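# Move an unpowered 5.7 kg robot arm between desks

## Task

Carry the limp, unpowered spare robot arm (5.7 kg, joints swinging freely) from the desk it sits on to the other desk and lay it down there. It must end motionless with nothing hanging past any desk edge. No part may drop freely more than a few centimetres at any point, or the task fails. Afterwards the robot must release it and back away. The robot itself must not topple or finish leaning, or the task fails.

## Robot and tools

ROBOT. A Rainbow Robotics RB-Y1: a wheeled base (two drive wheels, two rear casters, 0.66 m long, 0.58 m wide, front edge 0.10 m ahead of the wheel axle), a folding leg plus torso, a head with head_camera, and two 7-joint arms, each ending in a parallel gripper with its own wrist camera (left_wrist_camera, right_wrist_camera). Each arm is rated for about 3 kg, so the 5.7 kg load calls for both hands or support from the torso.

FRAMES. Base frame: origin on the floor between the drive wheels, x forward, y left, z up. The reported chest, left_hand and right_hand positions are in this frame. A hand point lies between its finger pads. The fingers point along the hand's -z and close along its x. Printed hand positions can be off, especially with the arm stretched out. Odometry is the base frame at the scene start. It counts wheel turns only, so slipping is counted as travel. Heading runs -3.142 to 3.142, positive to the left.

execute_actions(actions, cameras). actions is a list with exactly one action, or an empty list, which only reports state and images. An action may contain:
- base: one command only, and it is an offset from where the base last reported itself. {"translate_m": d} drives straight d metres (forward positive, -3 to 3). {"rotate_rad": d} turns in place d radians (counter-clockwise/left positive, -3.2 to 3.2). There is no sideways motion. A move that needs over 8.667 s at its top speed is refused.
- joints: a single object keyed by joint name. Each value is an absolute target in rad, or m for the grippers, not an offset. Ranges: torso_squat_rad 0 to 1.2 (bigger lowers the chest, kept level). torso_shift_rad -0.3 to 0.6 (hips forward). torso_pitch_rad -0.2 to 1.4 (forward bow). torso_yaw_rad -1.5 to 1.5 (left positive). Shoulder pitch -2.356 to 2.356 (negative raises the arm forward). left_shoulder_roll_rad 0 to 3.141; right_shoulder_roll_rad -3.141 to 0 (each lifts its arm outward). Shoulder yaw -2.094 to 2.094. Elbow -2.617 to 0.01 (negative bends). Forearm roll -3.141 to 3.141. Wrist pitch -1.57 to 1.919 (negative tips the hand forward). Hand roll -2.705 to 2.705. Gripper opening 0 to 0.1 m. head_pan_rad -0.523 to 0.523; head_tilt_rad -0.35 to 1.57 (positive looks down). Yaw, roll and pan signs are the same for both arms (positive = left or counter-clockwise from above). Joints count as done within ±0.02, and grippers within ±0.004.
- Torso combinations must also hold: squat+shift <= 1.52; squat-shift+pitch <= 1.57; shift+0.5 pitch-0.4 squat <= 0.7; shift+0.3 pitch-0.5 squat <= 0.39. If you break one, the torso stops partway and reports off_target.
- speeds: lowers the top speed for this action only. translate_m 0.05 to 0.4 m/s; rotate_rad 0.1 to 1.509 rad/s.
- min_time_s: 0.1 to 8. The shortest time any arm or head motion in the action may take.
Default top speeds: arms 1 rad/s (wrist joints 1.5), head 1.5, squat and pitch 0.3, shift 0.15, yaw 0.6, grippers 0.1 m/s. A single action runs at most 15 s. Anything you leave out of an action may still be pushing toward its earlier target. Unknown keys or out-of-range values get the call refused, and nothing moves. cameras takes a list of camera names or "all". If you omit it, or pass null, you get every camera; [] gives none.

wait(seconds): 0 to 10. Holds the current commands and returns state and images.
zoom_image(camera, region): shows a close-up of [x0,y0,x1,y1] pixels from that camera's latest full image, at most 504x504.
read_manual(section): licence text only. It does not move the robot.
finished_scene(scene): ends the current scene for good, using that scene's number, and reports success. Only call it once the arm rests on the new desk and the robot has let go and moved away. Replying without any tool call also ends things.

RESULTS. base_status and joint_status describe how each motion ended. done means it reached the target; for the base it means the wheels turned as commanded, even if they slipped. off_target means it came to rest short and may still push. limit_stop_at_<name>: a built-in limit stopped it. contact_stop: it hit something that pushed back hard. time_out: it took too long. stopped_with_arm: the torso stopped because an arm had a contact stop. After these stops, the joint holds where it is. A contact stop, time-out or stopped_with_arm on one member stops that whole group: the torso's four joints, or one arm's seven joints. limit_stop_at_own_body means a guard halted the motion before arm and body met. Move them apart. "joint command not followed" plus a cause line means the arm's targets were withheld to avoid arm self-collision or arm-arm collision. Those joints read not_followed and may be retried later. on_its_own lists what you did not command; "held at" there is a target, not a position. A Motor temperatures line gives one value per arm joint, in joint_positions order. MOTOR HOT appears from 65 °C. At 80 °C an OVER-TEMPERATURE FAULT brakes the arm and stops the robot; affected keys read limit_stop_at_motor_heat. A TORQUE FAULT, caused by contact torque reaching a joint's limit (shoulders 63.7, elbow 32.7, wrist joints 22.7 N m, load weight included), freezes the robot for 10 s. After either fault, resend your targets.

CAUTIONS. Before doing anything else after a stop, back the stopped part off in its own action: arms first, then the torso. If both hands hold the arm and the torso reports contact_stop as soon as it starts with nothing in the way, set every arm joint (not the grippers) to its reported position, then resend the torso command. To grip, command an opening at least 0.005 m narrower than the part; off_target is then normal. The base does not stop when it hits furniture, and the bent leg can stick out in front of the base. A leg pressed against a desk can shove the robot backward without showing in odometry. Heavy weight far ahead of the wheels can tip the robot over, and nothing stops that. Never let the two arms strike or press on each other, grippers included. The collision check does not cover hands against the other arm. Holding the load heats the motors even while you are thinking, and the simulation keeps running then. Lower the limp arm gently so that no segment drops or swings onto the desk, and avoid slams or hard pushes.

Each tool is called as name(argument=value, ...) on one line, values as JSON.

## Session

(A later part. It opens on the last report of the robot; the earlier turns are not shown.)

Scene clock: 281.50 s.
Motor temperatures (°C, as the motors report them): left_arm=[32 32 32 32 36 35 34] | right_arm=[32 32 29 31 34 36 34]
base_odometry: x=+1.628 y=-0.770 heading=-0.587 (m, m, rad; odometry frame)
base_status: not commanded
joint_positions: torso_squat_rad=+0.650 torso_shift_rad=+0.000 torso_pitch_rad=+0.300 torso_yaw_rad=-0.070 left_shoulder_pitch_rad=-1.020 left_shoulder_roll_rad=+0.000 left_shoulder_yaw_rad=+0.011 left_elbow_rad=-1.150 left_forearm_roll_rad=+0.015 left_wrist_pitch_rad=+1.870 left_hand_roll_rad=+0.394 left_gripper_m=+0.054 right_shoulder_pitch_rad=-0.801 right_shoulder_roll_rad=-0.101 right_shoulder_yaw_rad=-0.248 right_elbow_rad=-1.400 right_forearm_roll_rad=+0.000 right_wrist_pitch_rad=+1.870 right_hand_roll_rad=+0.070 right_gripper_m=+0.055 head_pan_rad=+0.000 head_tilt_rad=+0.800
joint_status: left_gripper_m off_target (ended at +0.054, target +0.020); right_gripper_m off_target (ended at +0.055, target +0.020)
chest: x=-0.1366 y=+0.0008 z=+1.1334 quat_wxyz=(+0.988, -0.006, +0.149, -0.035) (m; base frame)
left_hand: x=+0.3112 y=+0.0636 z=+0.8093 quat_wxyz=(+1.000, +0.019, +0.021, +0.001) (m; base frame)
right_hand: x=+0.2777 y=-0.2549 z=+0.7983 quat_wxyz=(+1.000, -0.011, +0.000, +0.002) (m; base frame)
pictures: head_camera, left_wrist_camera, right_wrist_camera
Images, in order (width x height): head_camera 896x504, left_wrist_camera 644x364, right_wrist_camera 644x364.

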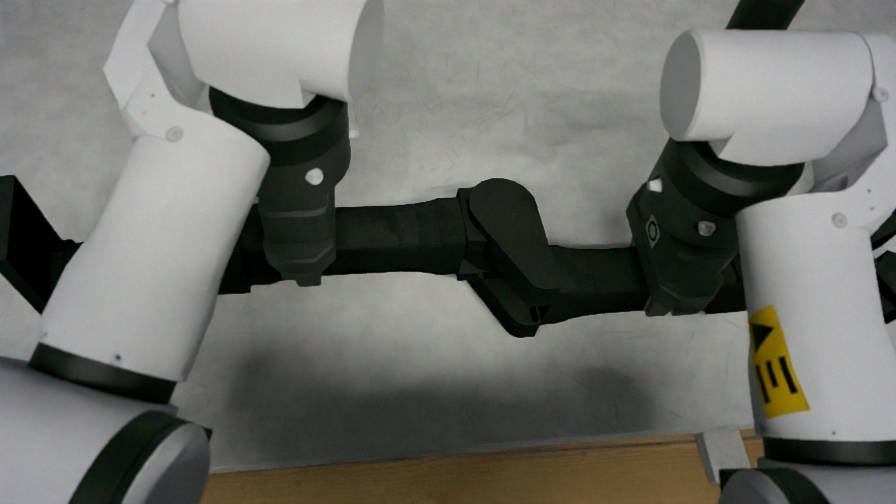

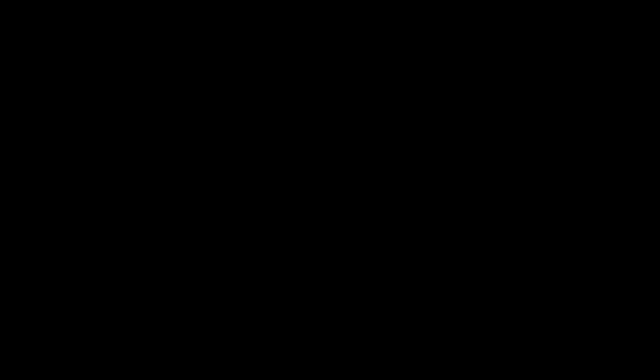

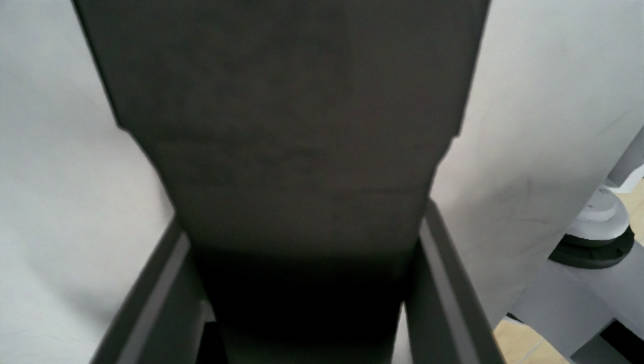

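execute_actions(actions=[{"joints": {"torso_squat_rad": 0.55}}], cameras=["head_camera"])

Scene clock: 287.17 s.
Motor temperatures (°C, as the motors report them): left_arm=[32 32 32 32 36 35 34] | right_arm=[32 32 29 31 34 36 34]
base_odometry: x=+1.628 y=-0.770 heading=-0.587 (m, m, rad; odometry frame)
base_status: not commanded
joint_positions: torso_squat_rad=+0.550 torso_shift_rad=+0.001 torso_pitch_rad=+0.302 torso_yaw_rad=-0.070 left_shoulder_pitch_rad=-1.018 left_shoulder_roll_rad=+0.000 left_shoulder_yaw_rad=+0.011 left_elbow_rad=-1.149 left_forearm_roll_rad=+0.015 left_wrist_pitch_rad=+1.870 left_hand_roll_rad=+0.394 left_gripper_m=+0.054 right_shoulder_pitch_rad=-0.799 right_shoulder_roll_rad=-0.100 right_shoulder_yaw_rad=-0.248 right_elbow_rad=-1.398 right_forearm_roll_rad=+0.000 right_wrist_pitch_rad=+1.870 right_hand_roll_rad=+0.070 right_gripper_m=+0.055 head_pan_rad=+0.000 head_tilt_rad=+0.800
joint_status: all done
chest: x=-0.1357 y=+0.0008 z=+1.1728 quat_wxyz=(+0.988, -0.006, +0.150, -0.035) (m; base frame)
left_hand: x=+0.3106 y=+0.0640 z=+0.8467 quat_wxyz=(+1.000, +0.019, +0.024, +0.002) (m; base frame)
right_hand: x=+0.2769 y=-0.2546 z=+0.8358 quat_wxyz=(+1.000, -0.010, +0.003, +0.001) (m; base frame)
pictures: head_camera
Images, in order (width x height): head_camera 896x504.

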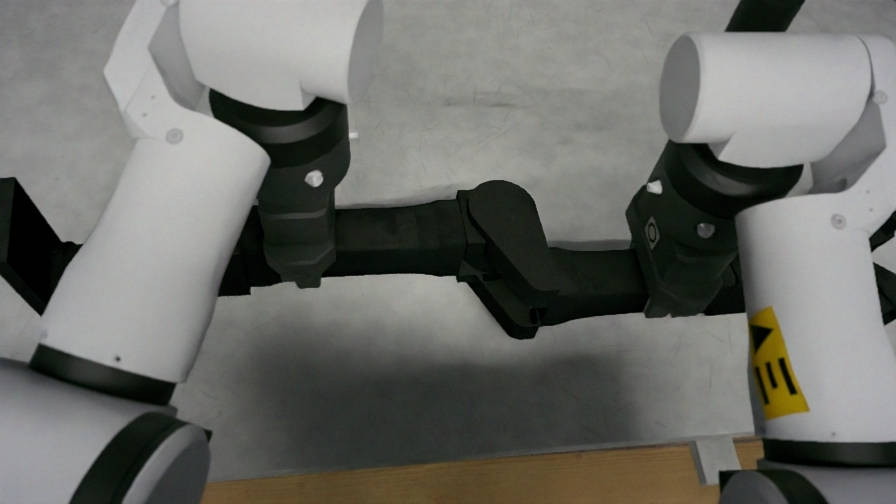

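execute_actions(actions=[{"joints": {"torso_squat_rad": 0.4, "head_pan_rad": -0.5}}], cameras=["head_camera"])

Scene clock: 292.53 s.
Motor temperatures (°C, as the motors report them): left_arm=[32 32 32 32 36 35 34] | right_arm=[32 32 29 32 34 36 34]
base_odometry: x=+1.628 y=-0.770 heading=-0.587 (m, m, rad; odometry frame)
base_status: not commanded
joint_positions: torso_squat_rad=+0.400 torso_shift_rad=+0.001 torso_pitch_rad=+0.302 torso_yaw_rad=-0.070 left_shoulder_pitch_rad=-1.018 left_shoulder_roll_rad=+0.000 left_shoulder_yaw_rad=+0.011 left_elbow_rad=-1.149 left_forearm_roll_rad=+0.015 left_wrist_pitch_rad=+1.870 left_hand_roll_rad=+0.394 left_gripper_m=+0.054 right_shoulder_pitch_rad=-0.799 right_shoulder_roll_rad=-0.100 right_shoulder_yaw_rad=-0.248 right_elbow_rad=-1.398 right_forearm_roll_rad=+0.000 right_wrist_pitch_rad=+1.870 right_hand_roll_rad=+0.070 right_gripper_m=+0.055 head_pan_rad=-0.500 head_tilt_rad=+0.800
joint_status: all done
chest: x=-0.1356 y=+0.0008 z=+1.2207 quat_wxyz=(+0.988, -0.006, +0.150, -0.035) (m; base frame)
left_hand: x=+0.3106 y=+0.0640 z=+0.8946 quat_wxyz=(+1.000, +0.019, +0.024, +0.002) (m; base frame)
right_hand: x=+0.2768 y=-0.2545 z=+0.8835 quat_wxyz=(+1.000, -0.010, +0.003, +0.001) (m; base frame)
pictures: head_camera
Images, in order (width x height): head_camera 896x504.

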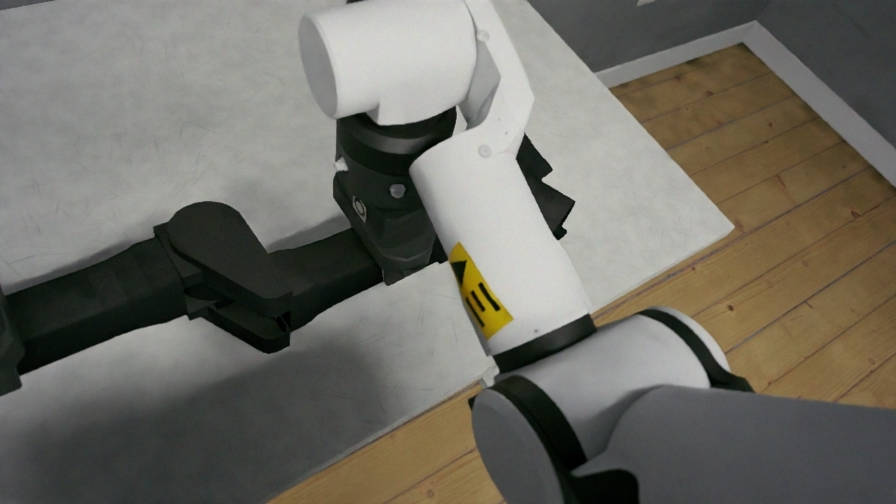

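execute_actions(actions=[{"joints": {"torso_squat_rad": 0.0}}])

Scene clock: 299.57 s.
Motor temperatures (°C, as the motors report them): left_arm=[32 32 32 32 36 35 34] | right_arm=[33 32 29 32 34 36 34]
base_odometry: x=+1.628 y=-0.770 heading=-0.587 (m, m, rad; odometry frame)
base_status: not commanded
joint_positions: torso_squat_rad=+0.000 torso_shift_rad=+0.001 torso_pitch_rad=+0.302 torso_yaw_rad=-0.070 left_shoulder_pitch_rad=-1.018 left_shoulder_roll_rad=+0.000 left_shoulder_yaw_rad=+0.011 left_elbow_rad=-1.149 left_forearm_roll_rad=+0.015 left_wrist_pitch_rad=+1.870 left_hand_roll_rad=+0.394 left_gripper_m=+0.054 right_shoulder_pitch_rad=-0.799 right_shoulder_roll_rad=-0.100 right_shoulder_yaw_rad=-0.248 right_elbow_rad=-1.398 right_forearm_roll_rad=+0.000 right_wrist_pitch_rad=+1.870 right_hand_roll_rad=+0.070 right_gripper_m=+0.055 head_pan_rad=-0.500 head_tilt_rad=+0.800
joint_status: all done
chest: x=-0.1354 y=+0.0009 z=+1.2759 quat_wxyz=(+0.988, -0.006, +0.150, -0.035) (m; base frame)
left_hand: x=+0.3107 y=+0.0640 z=+0.9497 quat_wxyz=(+1.000, +0.019, +0.024, +0.002) (m; base frame)
right_hand: x=+0.2768 y=-0.2545 z=+0.9384 quat_wxyz=(+1.000, -0.010, +0.003, +0.001) (m; base frame)
pictures: head_camera, left_wrist_camera, right_wrist_camera
Images, in order (width x height): head_camera 896x504, left_wrist_camera 644x364, right_wrist_camera 644x364.

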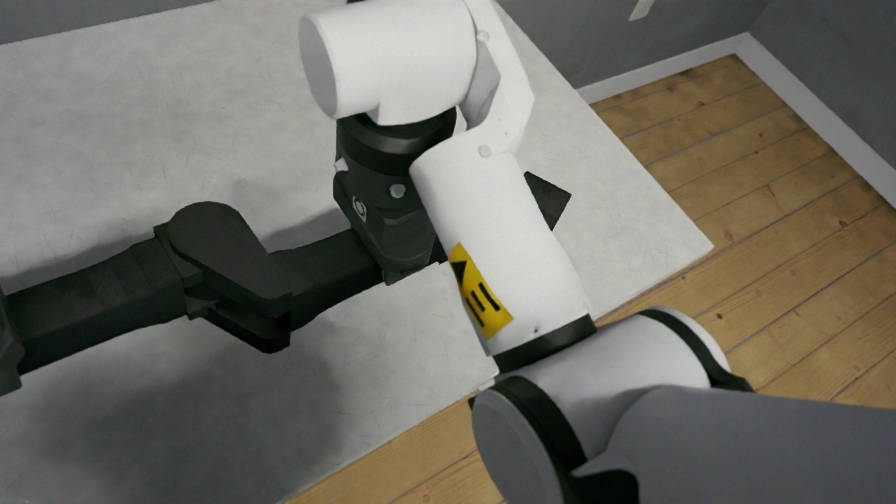

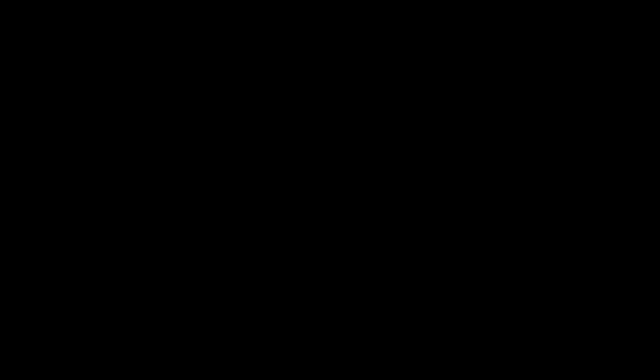

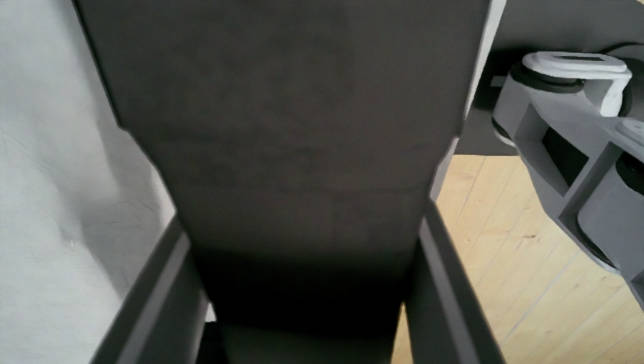

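execute_actions(actions=[{"base": {"translate_m": -0.45}, "speeds": {"translate_m": 0.25}, "joints": {"head_pan_rad": 0.0, "head_tilt_rad": 0.6}}], cameras=["head_camera"])

execute_actions(actions=[{"base": {"rotate_rad": 3.14}, "speeds": {"rotate_rad": 0.6}, "joints": {"head_tilt_rad": 0.1}}], cameras=["head_camera"])

Scene clock: 338.47 s.
Motor temperatures (°C, as the motors report them): left_arm=[33 32 32 32 36 35 34] | right_arm=[33 32 29 32 34 37 34]
base_odometry: x=+1.254 y=-0.521 heading=-0.588 (m, m, rad; odometry frame)
base_status: done
joint_positions: torso_squat_rad=+0.000 torso_shift_rad=+0.001 torso_pitch_rad=+0.302 torso_yaw_rad=-0.070 left_shoulder_pitch_rad=-1.018 left_shoulder_roll_rad=+0.000 left_shoulder_yaw_rad=+0.011 left_elbow_rad=-1.148 left_forearm_roll_rad=+0.015 left_wrist_pitch_rad=+1.870 left_hand_roll_rad=+0.394 left_gripper_m=+0.054 right_shoulder_pitch_rad=-0.798 right_shoulder_roll_rad=-0.100 right_shoulder_yaw_rad=-0.248 right_elbow_rad=-1.398 right_forearm_roll_rad=+0.000 right_wrist_pitch_rad=+1.870 right_hand_roll_rad=+0.070 right_gripper_m=+0.055 head_pan_rad=+0.000 head_tilt_rad=+0.600
joint_status: all done
chest: x=-0.1354 y=+0.0008 z=+1.2759 quat_wxyz=(+0.988, -0.006, +0.150, -0.035) (m; base frame)
left_hand: x=+0.3105 y=+0.0640 z=+0.9495 quat_wxyz=(+1.000, +0.019, +0.024, +0.002) (m; base frame)
right_hand: x=+0.2764 y=-0.2545 z=+0.9380 quat_wxyz=(+1.000, -0.010, +0.004, +0.001) (m; base frame)
pictures: head_camera
Images, in order (width x height): head_camera 896x504.

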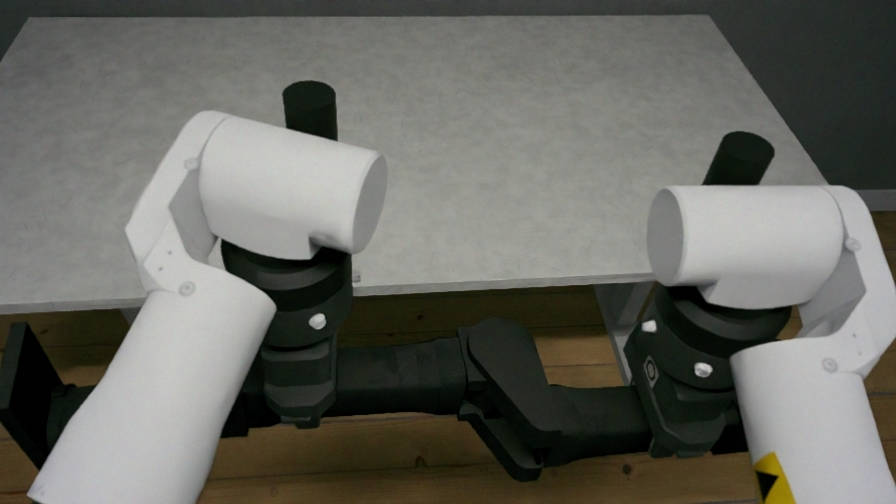

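Scene clock: 345.23 s.
Motor temperatures (°C, as the motors report them): left_arm=[33 32 32 32 36 35 34] | right_arm=[33 32 29 32 34 37 34]
base_odometry: x=+1.254 y=-0.521 heading=+2.551 (m, m, rad; odometry frame)
base_status: done
joint_positions: torso_squat_rad=+0.000 torso_shift_rad=+0.001 torso_pitch_rad=+0.302 torso_yaw_rad=-0.070 left_shoulder_pitch_rad=-1.018 left_shoulder_roll_rad=+0.000 left_shoulder_yaw_rad=+0.011 left_elbow_rad=-1.148 left_forearm_roll_rad=+0.015 left_wrist_pitch_rad=+1.870 left_hand_roll_rad=+0.394 left_gripper_m=+0.054 right_shoulder_pitch_rad=-0.798 right_shoulder_roll_rad=-0.100 right_shoulder_yaw_rad=-0.248 right_elbow_rad=-1.398 right_forearm_roll_rad=+0.000 right_wrist_pitch_rad=+1.870 right_hand_roll_rad=+0.070 right_gripper_m=+0.055 head_pan_rad=+0.000 head_tilt_rad=+0.100
joint_status: all done
chest: x=-0.1354 y=+0.0008 z=+1.2759 quat_wxyz=(+0.988, -0.006, +0.150, -0.035) (m; base frame)
left_hand: x=+0.3105 y=+0.0640 z=+0.9495 quat_wxyz=(+1.000, +0.019, +0.024, +0.002) (m; base frame)
right_hand: x=+0.2764 y=-0.2545 z=+0.9380 quat_wxyz=(+1.000, -0.010, +0.004, +0.001) (m; base frame)
pictures: head_camera
Images, in order (width x height): head_camera 896x504.

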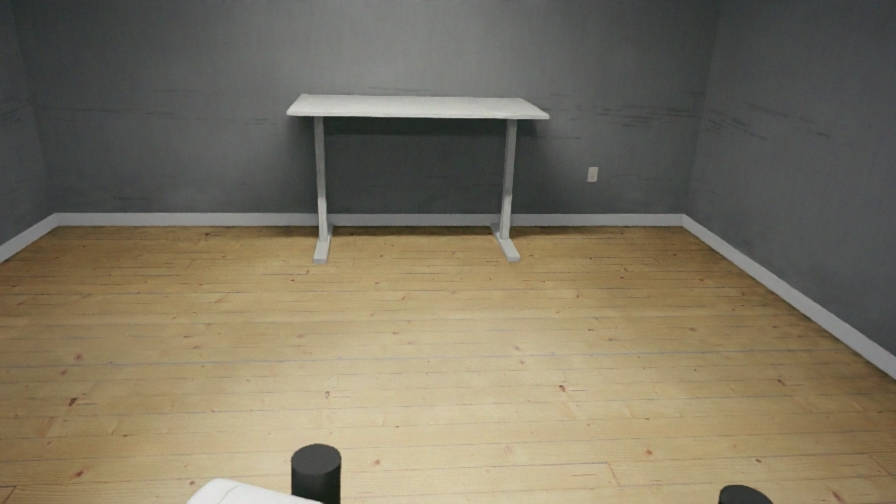

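execute_actions(actions=[{"base": {"translate_m": 2.5}, "joints": {"head_tilt_rad": 0.2}}], cameras=["head_camera"])

Scene clock: 417.53 s.
Motor temperatures (°C, as the motors report them): left_arm=[33 32 32 33 36 35 34] | right_arm=[33 33 29 33 34 36 34]
base_odometry: x=-0.823 y=+0.871 heading=+2.552 (m, m, rad; odometry frame)
base_status: done
joint_positions: torso_squat_rad=+0.000 torso_shift_rad=+0.001 torso_pitch_rad=+0.302 torso_yaw_rad=-0.070 left_shoulder_pitch_rad=-1.018 left_shoulder_roll_rad=+0.000 left_shoulder_yaw_rad=+0.011 left_elbow_rad=-1.148 left_forearm_roll_rad=+0.015 left_wrist_pitch_rad=+1.870 left_hand_roll_rad=+0.394 left_gripper_m=+0.054 right_shoulder_pitch_rad=-0.798 right_shoulder_roll_rad=-0.100 right_shoulder_yaw_rad=-0.248 right_elbow_rad=-1.398 right_forearm_roll_rad=+0.000 right_wrist_pitch_rad=+1.870 right_hand_roll_rad=+0.070 right_gripper_m=+0.055 head_pan_rad=+0.000 head_tilt_rad=+0.200
joint_status: all done
chest: x=-0.1354 y=+0.0008 z=+1.2759 quat_wxyz=(+0.988, -0.006, +0.150, -0.035) (m; base frame)
left_hand: x=+0.3106 y=+0.0640 z=+0.9495 quat_wxyz=(+1.000, +0.019, +0.024, +0.002) (m; base frame)
right_hand: x=+0.2764 y=-0.2545 z=+0.9380 quat_wxyz=(+1.000, -0.010, +0.004, +0.001) (m; base frame)
pictures: head_camera
Images, in order (width x height): head_camera 896x504.

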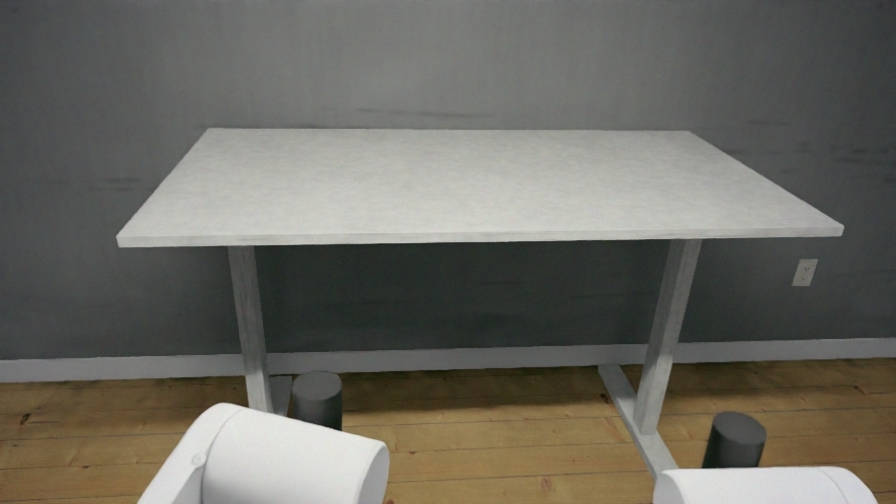

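execute_actions(actions=[{"joints": {"torso_pitch_rad": 0.1, "head_tilt_rad": 1.0, "left_wrist_pitch_rad": 1.915, "right_wrist_pitch_rad": 1.915}, "min_time_s": 1.0}], cameras=["head_camera"])

Scene clock: 433.67 s.
Motor temperatures (°C, as the motors report them): left_arm=[33 32 32 33 36 35 34] | right_arm=[33 33 29 33 34 37 34]
base_odometry: x=-0.823 y=+0.871 heading=+2.552 (m, m, rad; odometry frame)
base_status: not commanded
joint_positions: torso_squat_rad=+0.000 torso_shift_rad=+0.001 torso_pitch_rad=+0.102 torso_yaw_rad=-0.070 left_shoulder_pitch_rad=-1.018 left_shoulder_roll_rad=-0.002 left_shoulder_yaw_rad=+0.011 left_elbow_rad=-1.149 left_forearm_roll_rad=+0.016 left_wrist_pitch_rad=+1.915 left_hand_roll_rad=+0.394 left_gripper_m=+0.054 right_shoulder_pitch_rad=-0.798 right_shoulder_roll_rad=-0.098 right_shoulder_yaw_rad=-0.248 right_elbow_rad=-1.398 right_forearm_roll_rad=-0.001 right_wrist_pitch_rad=+1.915 right_hand_roll_rad=+0.070 right_gripper_m=+0.055 head_pan_rad=+0.000 head_tilt_rad=+1.000
joint_status: all done
chest: x=-0.1960 y=+0.0008 z=+1.2883 quat_wxyz=(+0.998, -0.002, +0.051, -0.035) (m; base frame)
left_hand: x=+0.2960 y=+0.0669 z=+1.0559 quat_wxyz=(+0.998, +0.027, -0.055, +0.004) (m; base frame)
right_hand: x=+0.2644 y=-0.2526 z=+1.0371 quat_wxyz=(+0.997, -0.008, -0.073, +0.001) (m; base frame)
pictures: head_camera
Images, in order (width x height): head_camera 896x504.

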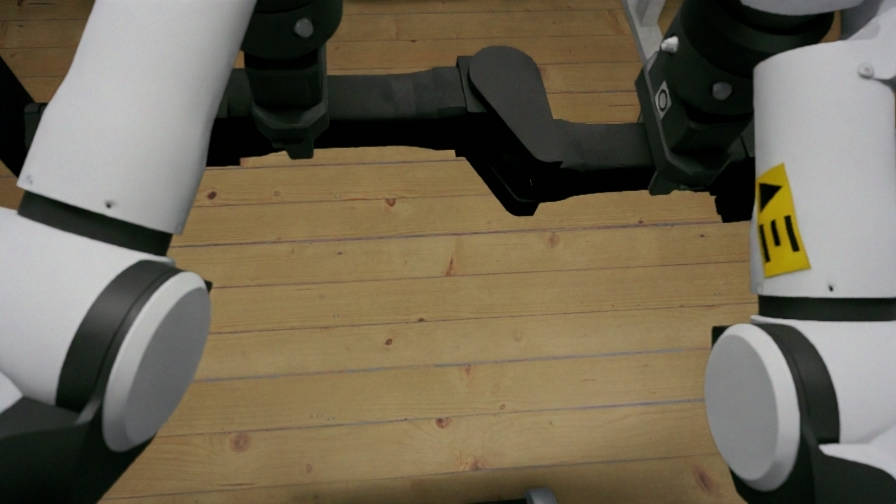

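execute_actions(actions=[{"joints": {"torso_pitch_rad": -0.1, "head_tilt_rad": 0.8, "head_pan_rad": -0.5}}], cameras=["head_camera"])

Scene clock: 438.07 s.
Motor temperatures (°C, as the motors report them): left_arm=[33 32 32 33 36 35 34] | right_arm=[33 33 29 33 34 37 34]
base_odometry: x=-0.823 y=+0.871 heading=+2.552 (m, m, rad; odometry frame)
base_status: not commanded
joint_positions: torso_squat_rad=+0.000 torso_shift_rad=+0.001 torso_pitch_rad=-0.098 torso_yaw_rad=-0.070 left_shoulder_pitch_rad=-1.018 left_shoulder_roll_rad=-0.002 left_shoulder_yaw_rad=+0.011 left_elbow_rad=-1.149 left_forearm_roll_rad=+0.016 left_wrist_pitch_rad=+1.915 left_hand_roll_rad=+0.394 left_gripper_m=+0.054 right_shoulder_pitch_rad=-0.798 right_shoulder_roll_rad=-0.098 right_shoulder_yaw_rad=-0.248 right_elbow_rad=-1.397 right_forearm_roll_rad=-0.001 right_wrist_pitch_rad=+1.915 right_hand_roll_rad=+0.070 right_gripper_m=+0.055 head_pan_rad=-0.500 head_tilt_rad=+0.800
joint_status: all done
chest: x=-0.2579 y=+0.0008 z=+1.2884 quat_wxyz=(+0.998, +0.001, -0.049, -0.035) (m; base frame)
left_hand: x=+0.2705 y=+0.0669 z=+1.1586 quat_wxyz=(+0.988, +0.026, -0.154, +0.007) (m; base frame)
right_hand: x=+0.2432 y=-0.2526 z=+1.1336 quat_wxyz=(+0.985, -0.008, -0.172, +0.000) (m; base frame)
pictures: head_camera
Images, in order (width x height): head_camera 896x504.

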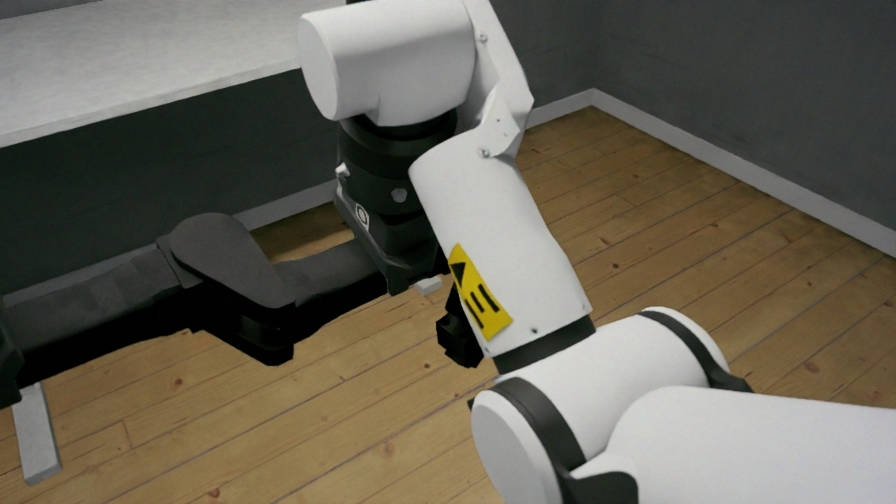

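execute_actions(actions=[{"base": {"translate_m": 0.8}, "speeds": {"translate_m": 0.3}, "joints": {"torso_pitch_rad": -0.2}}], cameras=["head_camera", "right_wrist_camera"])

Scene clock: 448.03 s.
Motor temperatures (°C, as the motors report them): left_arm=[33 32 32 32 37 35 34] | right_arm=[34 33 29 33 34 37 34]
base_odometry: x=-1.488 y=+1.316 heading=+2.552 (m, m, rad; odometry frame)
base_status: done
joint_positions: torso_squat_rad=+0.000 torso_shift_rad=+0.001 torso_pitch_rad=-0.198 torso_yaw_rad=-0.070 left_shoulder_pitch_rad=-1.018 left_shoulder_roll_rad=-0.002 left_shoulder_yaw_rad=+0.011 left_elbow_rad=-1.149 left_forearm_roll_rad=+0.016 left_wrist_pitch_rad=+1.915 left_hand_roll_rad=+0.394 left_gripper_m=+0.054 right_shoulder_pitch_rad=-0.798 right_shoulder_roll_rad=-0.098 right_shoulder_yaw_rad=-0.248 right_elbow_rad=-1.397 right_forearm_roll_rad=-0.001 right_wrist_pitch_rad=+1.916 right_hand_roll_rad=+0.070 right_gripper_m=+0.055 head_pan_rad=-0.500 head_tilt_rad=+0.800
joint_status: all done
chest: x=-0.2883 y=+0.0008 z=+1.2839 quat_wxyz=(+0.995, +0.003, -0.099, -0.035) (m; base frame)
left_hand: x=+0.2503 y=+0.0668 z=+1.2072 quat_wxyz=(+0.979, +0.026, -0.203, +0.008) (m; base frame)
right_hand: x=+0.2257 y=-0.2526 z=+1.1795 quat_wxyz=(+0.975, -0.008, -0.221, +0.000) (m; base frame)
pictures: head_camera, right_wrist_camera
Images, in order (width x height): head_camera 896x504, right_wrist_camera 644x364.

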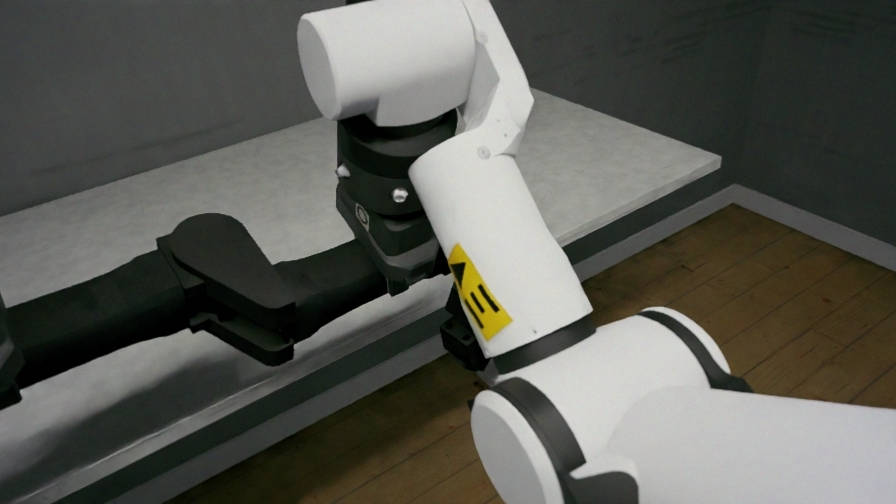

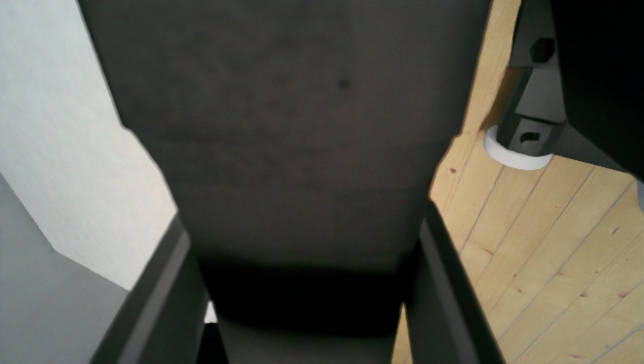

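execute_actions(actions=[{"base": {"translate_m": 0.25}, "speeds": {"translate_m": 0.1}}], cameras=["head_camera", "right_wrist_camera"])

Scene clock: 461.43 s.
Motor temperatures (°C, as the motors report them): left_arm=[34 32 32 32 37 35 34] | right_arm=[34 33 29 33 35 37 34]
base_odometry: x=-1.696 y=+1.455 heading=+2.552 (m, m, rad; odometry frame)
base_status: done
joint_positions: torso_squat_rad=+0.000 torso_shift_rad=+0.001 torso_pitch_rad=-0.198 torso_yaw_rad=-0.070 left_shoulder_pitch_rad=-1.018 left_shoulder_roll_rad=-0.002 left_shoulder_yaw_rad=+0.011 left_elbow_rad=-1.149 left_forearm_roll_rad=+0.016 left_wrist_pitch_rad=+1.915 left_hand_roll_rad=+0.394 left_gripper_m=+0.054 right_shoulder_pitch_rad=-0.798 right_shoulder_roll_rad=-0.098 right_shoulder_yaw_rad=-0.248 right_elbow_rad=-1.397 right_forearm_roll_rad=-0.001 right_wrist_pitch_rad=+1.916 right_hand_roll_rad=+0.070 right_gripper_m=+0.055 head_pan_rad=-0.500 head_tilt_rad=+0.800
joint_status: not commanded
chest: x=-0.2883 y=+0.0008 z=+1.2839 quat_wxyz=(+0.995, +0.003, -0.099, -0.035) (m; base frame)
left_hand: x=+0.2503 y=+0.0668 z=+1.2071 quat_wxyz=(+0.979, +0.026, -0.203, +0.008) (m; base frame)
right_hand: x=+0.2256 y=-0.2526 z=+1.1794 quat_wxyz=(+0.975, -0.008, -0.221, +0.000) (m; base frame)
pictures: head_camera, right_wrist_camera
Images, in order (width x height): head_camera 896x504, right_wrist_camera 644x364.

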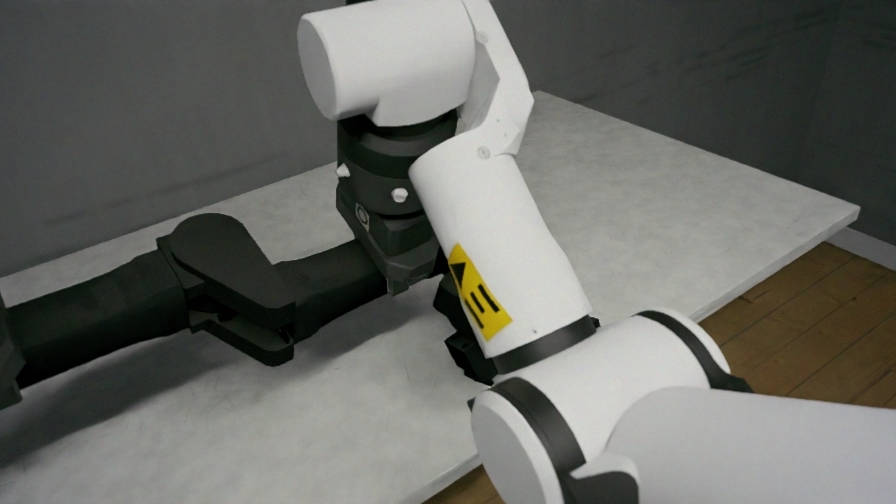

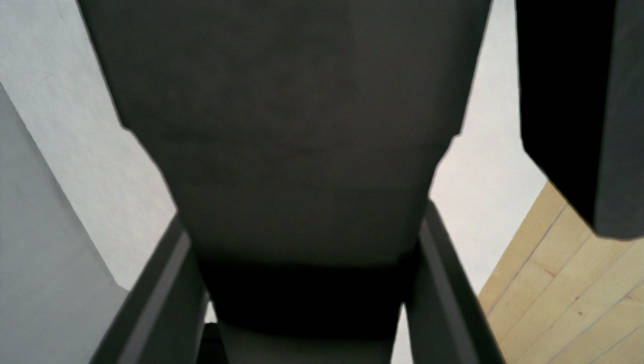

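execute_actions(actions=[{"base": {"translate_m": 0.17}, "speeds": {"translate_m": 0.08}, "joints": {"head_tilt_rad": 1.1}}], cameras=["head_camera", "right_wrist_camera"])

Scene clock: 474.67 s.
Motor temperatures (°C, as the motors report them): left_arm=[34 32 32 32 37 35 34] | right_arm=[34 33 29 33 35 37 34]
base_odometry: x=-1.838 y=+1.549 heading=+2.553 (m, m, rad; odometry frame)
base_status: done
joint_positions: torso_squat_rad=+0.000 torso_shift_rad=+0.001 torso_pitch_rad=-0.198 torso_yaw_rad=-0.070 left_shoulder_pitch_rad=-1.018 left_shoulder_roll_rad=-0.003 left_shoulder_yaw_rad=+0.011 left_elbow_rad=-1.149 left_forearm_roll_rad=+0.016 left_wrist_pitch_rad=+1.915 left_hand_roll_rad=+0.394 left_gripper_m=+0.054 right_shoulder_pitch_rad=-0.798 right_shoulder_roll_rad=-0.098 right_shoulder_yaw_rad=-0.248 right_elbow_rad=-1.398 right_forearm_roll_rad=-0.001 right_wrist_pitch_rad=+1.916 right_hand_roll_rad=+0.070 right_gripper_m=+0.055 head_pan_rad=-0.500 head_tilt_rad=+1.100
joint_status: all done
chest: x=-0.2884 y=+0.0008 z=+1.2839 quat_wxyz=(+0.994, +0.003, -0.099, -0.035) (m; base frame)
left_hand: x=+0.2502 y=+0.0668 z=+1.2072 quat_wxyz=(+0.979, +0.026, -0.203, +0.008) (m; base frame)
right_hand: x=+0.2256 y=-0.2526 z=+1.1796 quat_wxyz=(+0.975, -0.008, -0.221, +0.000) (m; base frame)
pictures: head_camera, right_wrist_camera
Images, in order (width x height): head_camera 896x504, right_wrist_camera 644x364.

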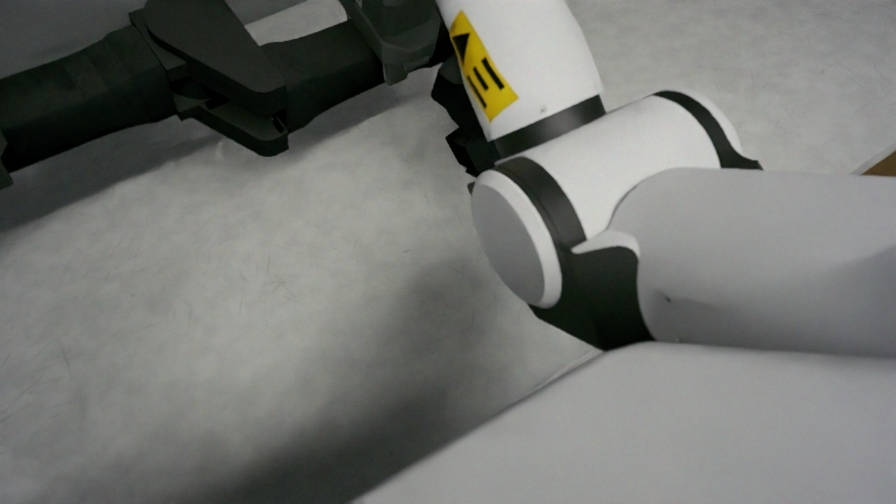

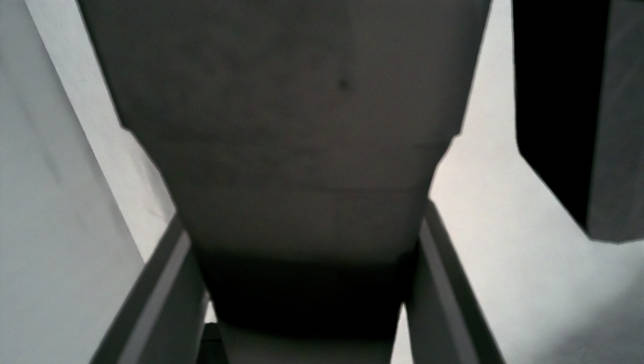

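execute_actions(actions=[{"joints": {"torso_pitch_rad": 0.0, "head_tilt_rad": 0.9}}], cameras=["head_camera", "right_wrist_camera"])

execute_actions(actions=[{"joints": {"torso_pitch_rad": 0.12, "head_tilt_rad": 0.8}}], cameras=["head_camera", "right_wrist_camera"])

Scene clock: 481.57 s.
Motor temperatures (°C, as the motors report them): left_arm=[34 32 32 32 37 35 34] | right_arm=[34 33 29 33 35 37 34]
base_odometry: x=-1.838 y=+1.549 heading=+2.553 (m, m, rad; odometry frame)
base_status: not commanded
joint_positions: torso_squat_rad=+0.000 torso_shift_rad=+0.001 torso_pitch_rad=+0.002 torso_yaw_rad=-0.070 left_shoulder_pitch_rad=-1.018 left_shoulder_roll_rad=-0.002 left_shoulder_yaw_rad=+0.011 left_elbow_rad=-1.149 left_forearm_roll_rad=+0.016 left_wrist_pitch_rad=+1.915 left_hand_roll_rad=+0.394 left_gripper_m=+0.054 right_shoulder_pitch_rad=-0.799 right_shoulder_roll_rad=-0.098 right_shoulder_yaw_rad=-0.248 right_elbow_rad=-1.398 right_forearm_roll_rad=-0.001 right_wrist_pitch_rad=+1.915 right_hand_roll_rad=+0.070 right_gripper_m=+0.055 head_pan_rad=-0.500 head_tilt_rad=+0.900
joint_status: all done
chest: x=-0.2270 y=+0.0009 z=+1.2899 quat_wxyz=(+0.999, -0.001, +0.001, -0.035) (m; base frame)
left_hand: x=+0.2857 y=+0.0668 z=+1.1079 quat_wxyz=(+0.994, +0.026, -0.105, +0.005) (m; base frame)
right_hand: x=+0.2566 y=-0.2526 z=+1.0867 quat_wxyz=(+0.992, -0.008, -0.124, +0.001) (m; base frame)
pictures: head_camera, right_wrist_camera
Images, in order (width x height): head_camera 896x504, right_wrist_camera 644x364.

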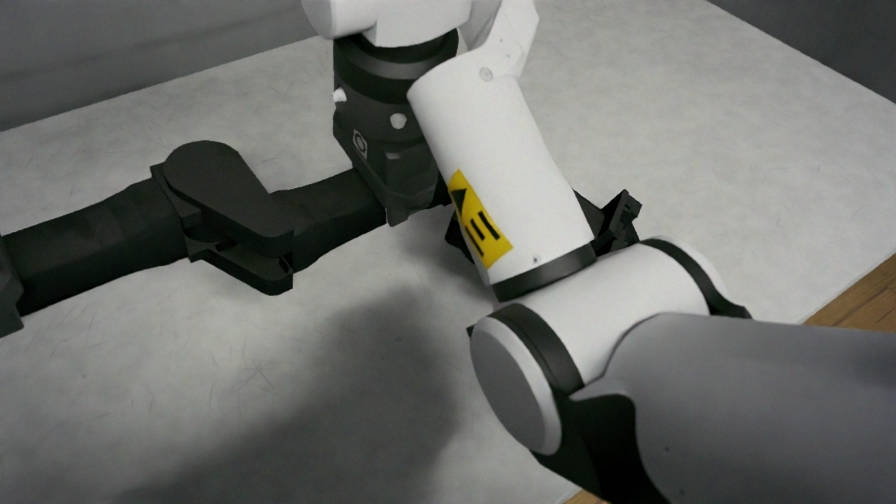

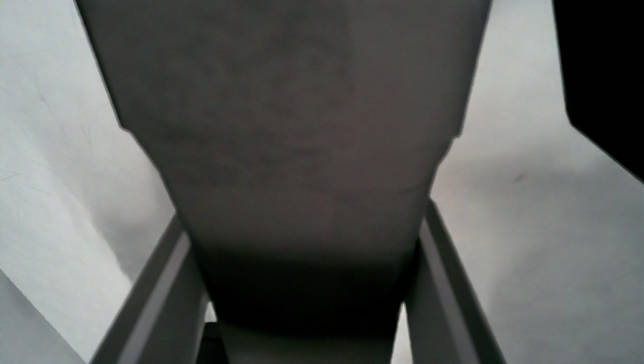

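Scene clock: 482.73 s.
Motor temperatures (°C, as the motors report them): left_arm=[34 32 32 32 37 35 34] | right_arm=[34 33 29 33 35 37 34]
base_odometry: x=-1.838 y=+1.549 heading=+2.553 (m, m, rad; odometry frame)
base_status: not commanded
joint_positions: torso_squat_rad=+0.000 torso_shift_rad=+0.000 torso_pitch_rad=+0.121 torso_yaw_rad=-0.070 left_shoulder_pitch_rad=-1.019 left_shoulder_roll_rad=-0.002 left_shoulder_yaw_rad=+0.011 left_elbow_rad=-1.149 left_forearm_roll_rad=+0.016 left_wrist_pitch_rad=+1.915 left_hand_roll_rad=+0.394 left_gripper_m=+0.054 right_shoulder_pitch_rad=-0.799 right_shoulder_roll_rad=-0.099 right_shoulder_yaw_rad=-0.248 right_elbow_rad=-1.399 right_forearm_roll_rad=-0.001 right_wrist_pitch_rad=+1.915 right_hand_roll_rad=+0.070 right_gripper_m=+0.055 head_pan_rad=-0.500 head_tilt_rad=+0.800
joint_status: all done
chest: x=-0.1903 y=+0.0009 z=+1.2877 quat_wxyz=(+0.998, -0.003, +0.060, -0.035) (m; base frame)
left_hand: x=+0.2977 y=+0.0667 z=+1.0466 quat_wxyz=(+0.999, +0.027, -0.046, +0.003) (m; base frame)
right_hand: x=+0.2659 y=-0.2526 z=+1.0287 quat_wxyz=(+0.998, -0.008, -0.065, +0.001) (m; base frame)
pictures: head_camera, right_wrist_camera
Images, in order (width x height): head_camera 896x504, right_wrist_camera 644x364.

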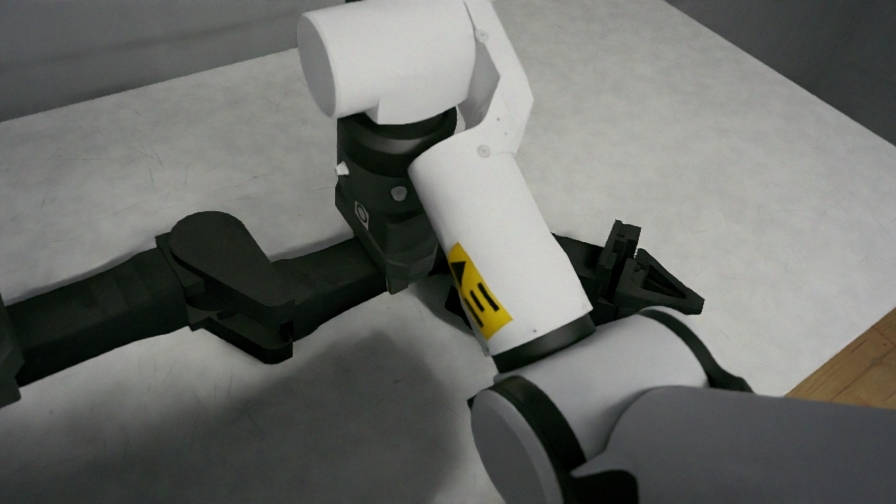

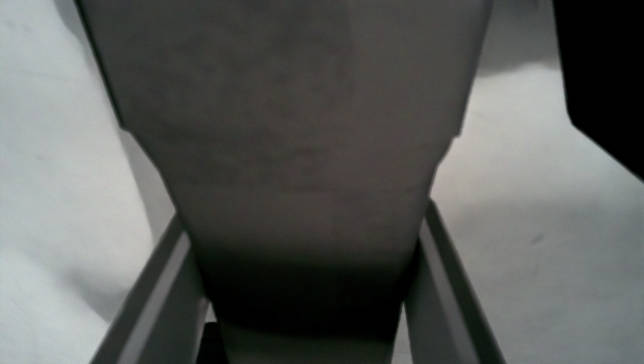

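execute_actions(actions=[{"joints": {"torso_pitch_rad": 0.16, "head_pan_rad": 0.4}}], cameras=["head_camera", "right_wrist_camera"])

Scene clock: 487.73 s.
Motor temperatures (°C, as the motors report them): left_arm=[34 32 32 32 37 35 34] | right_arm=[34 33 29 33 35 37 34]
base_odometry: x=-1.838 y=+1.549 heading=+2.553 (m, m, rad; odometry frame)
base_status: not commanded
joint_positions: torso_squat_rad=+0.001 torso_shift_rad=-0.001 torso_pitch_rad=+0.156 torso_yaw_rad=-0.070 left_shoulder_pitch_rad=-1.027 left_shoulder_roll_rad=+0.001 left_shoulder_yaw_rad=+0.011 left_elbow_rad=-1.154 left_forearm_roll_rad=+0.015 left_wrist_pitch_rad=+1.915 left_hand_roll_rad=+0.394 left_gripper_m=+0.056 right_shoulder_pitch_rad=-0.809 right_shoulder_roll_rad=-0.102 right_shoulder_yaw_rad=-0.248 right_elbow_rad=-1.405 right_forearm_roll_rad=+0.000 right_wrist_pitch_rad=+1.914 right_hand_roll_rad=+0.070 right_gripper_m=+0.057 head_pan_rad=+0.400 head_tilt_rad=+0.800
joint_status: all done
chest: x=-0.1808 y=+0.0013 z=+1.2862 quat_wxyz=(+0.996, -0.004, +0.078, -0.035) (m; base frame)
left_hand: x=+0.3019 y=+0.0668 z=+1.0330 quat_wxyz=(+0.999, +0.026, -0.035, +0.003) (m; base frame)
right_hand: x=+0.2706 y=-0.2527 z=+1.0176 quat_wxyz=(+0.998, -0.010, -0.056, +0.002) (m; base frame)
pictures: head_camera, right_wrist_camera
Images, in order (width x height): head_camera 896x504, right_wrist_camera 644x364.

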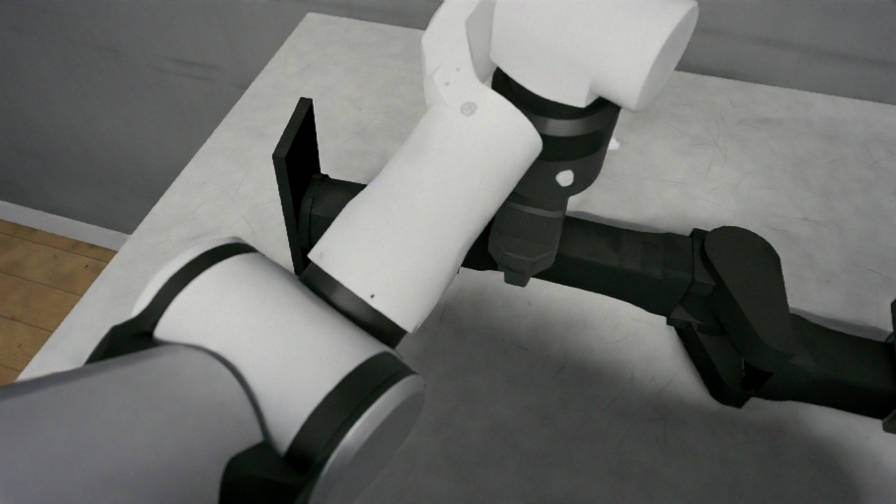

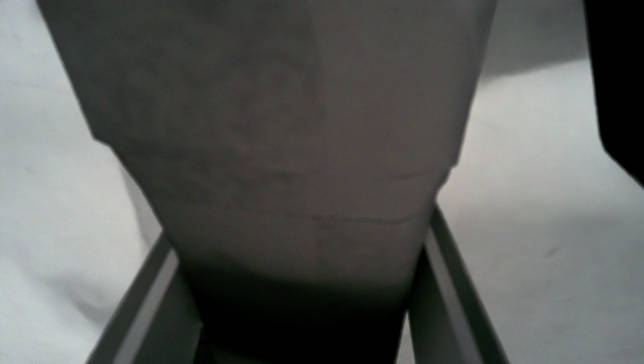

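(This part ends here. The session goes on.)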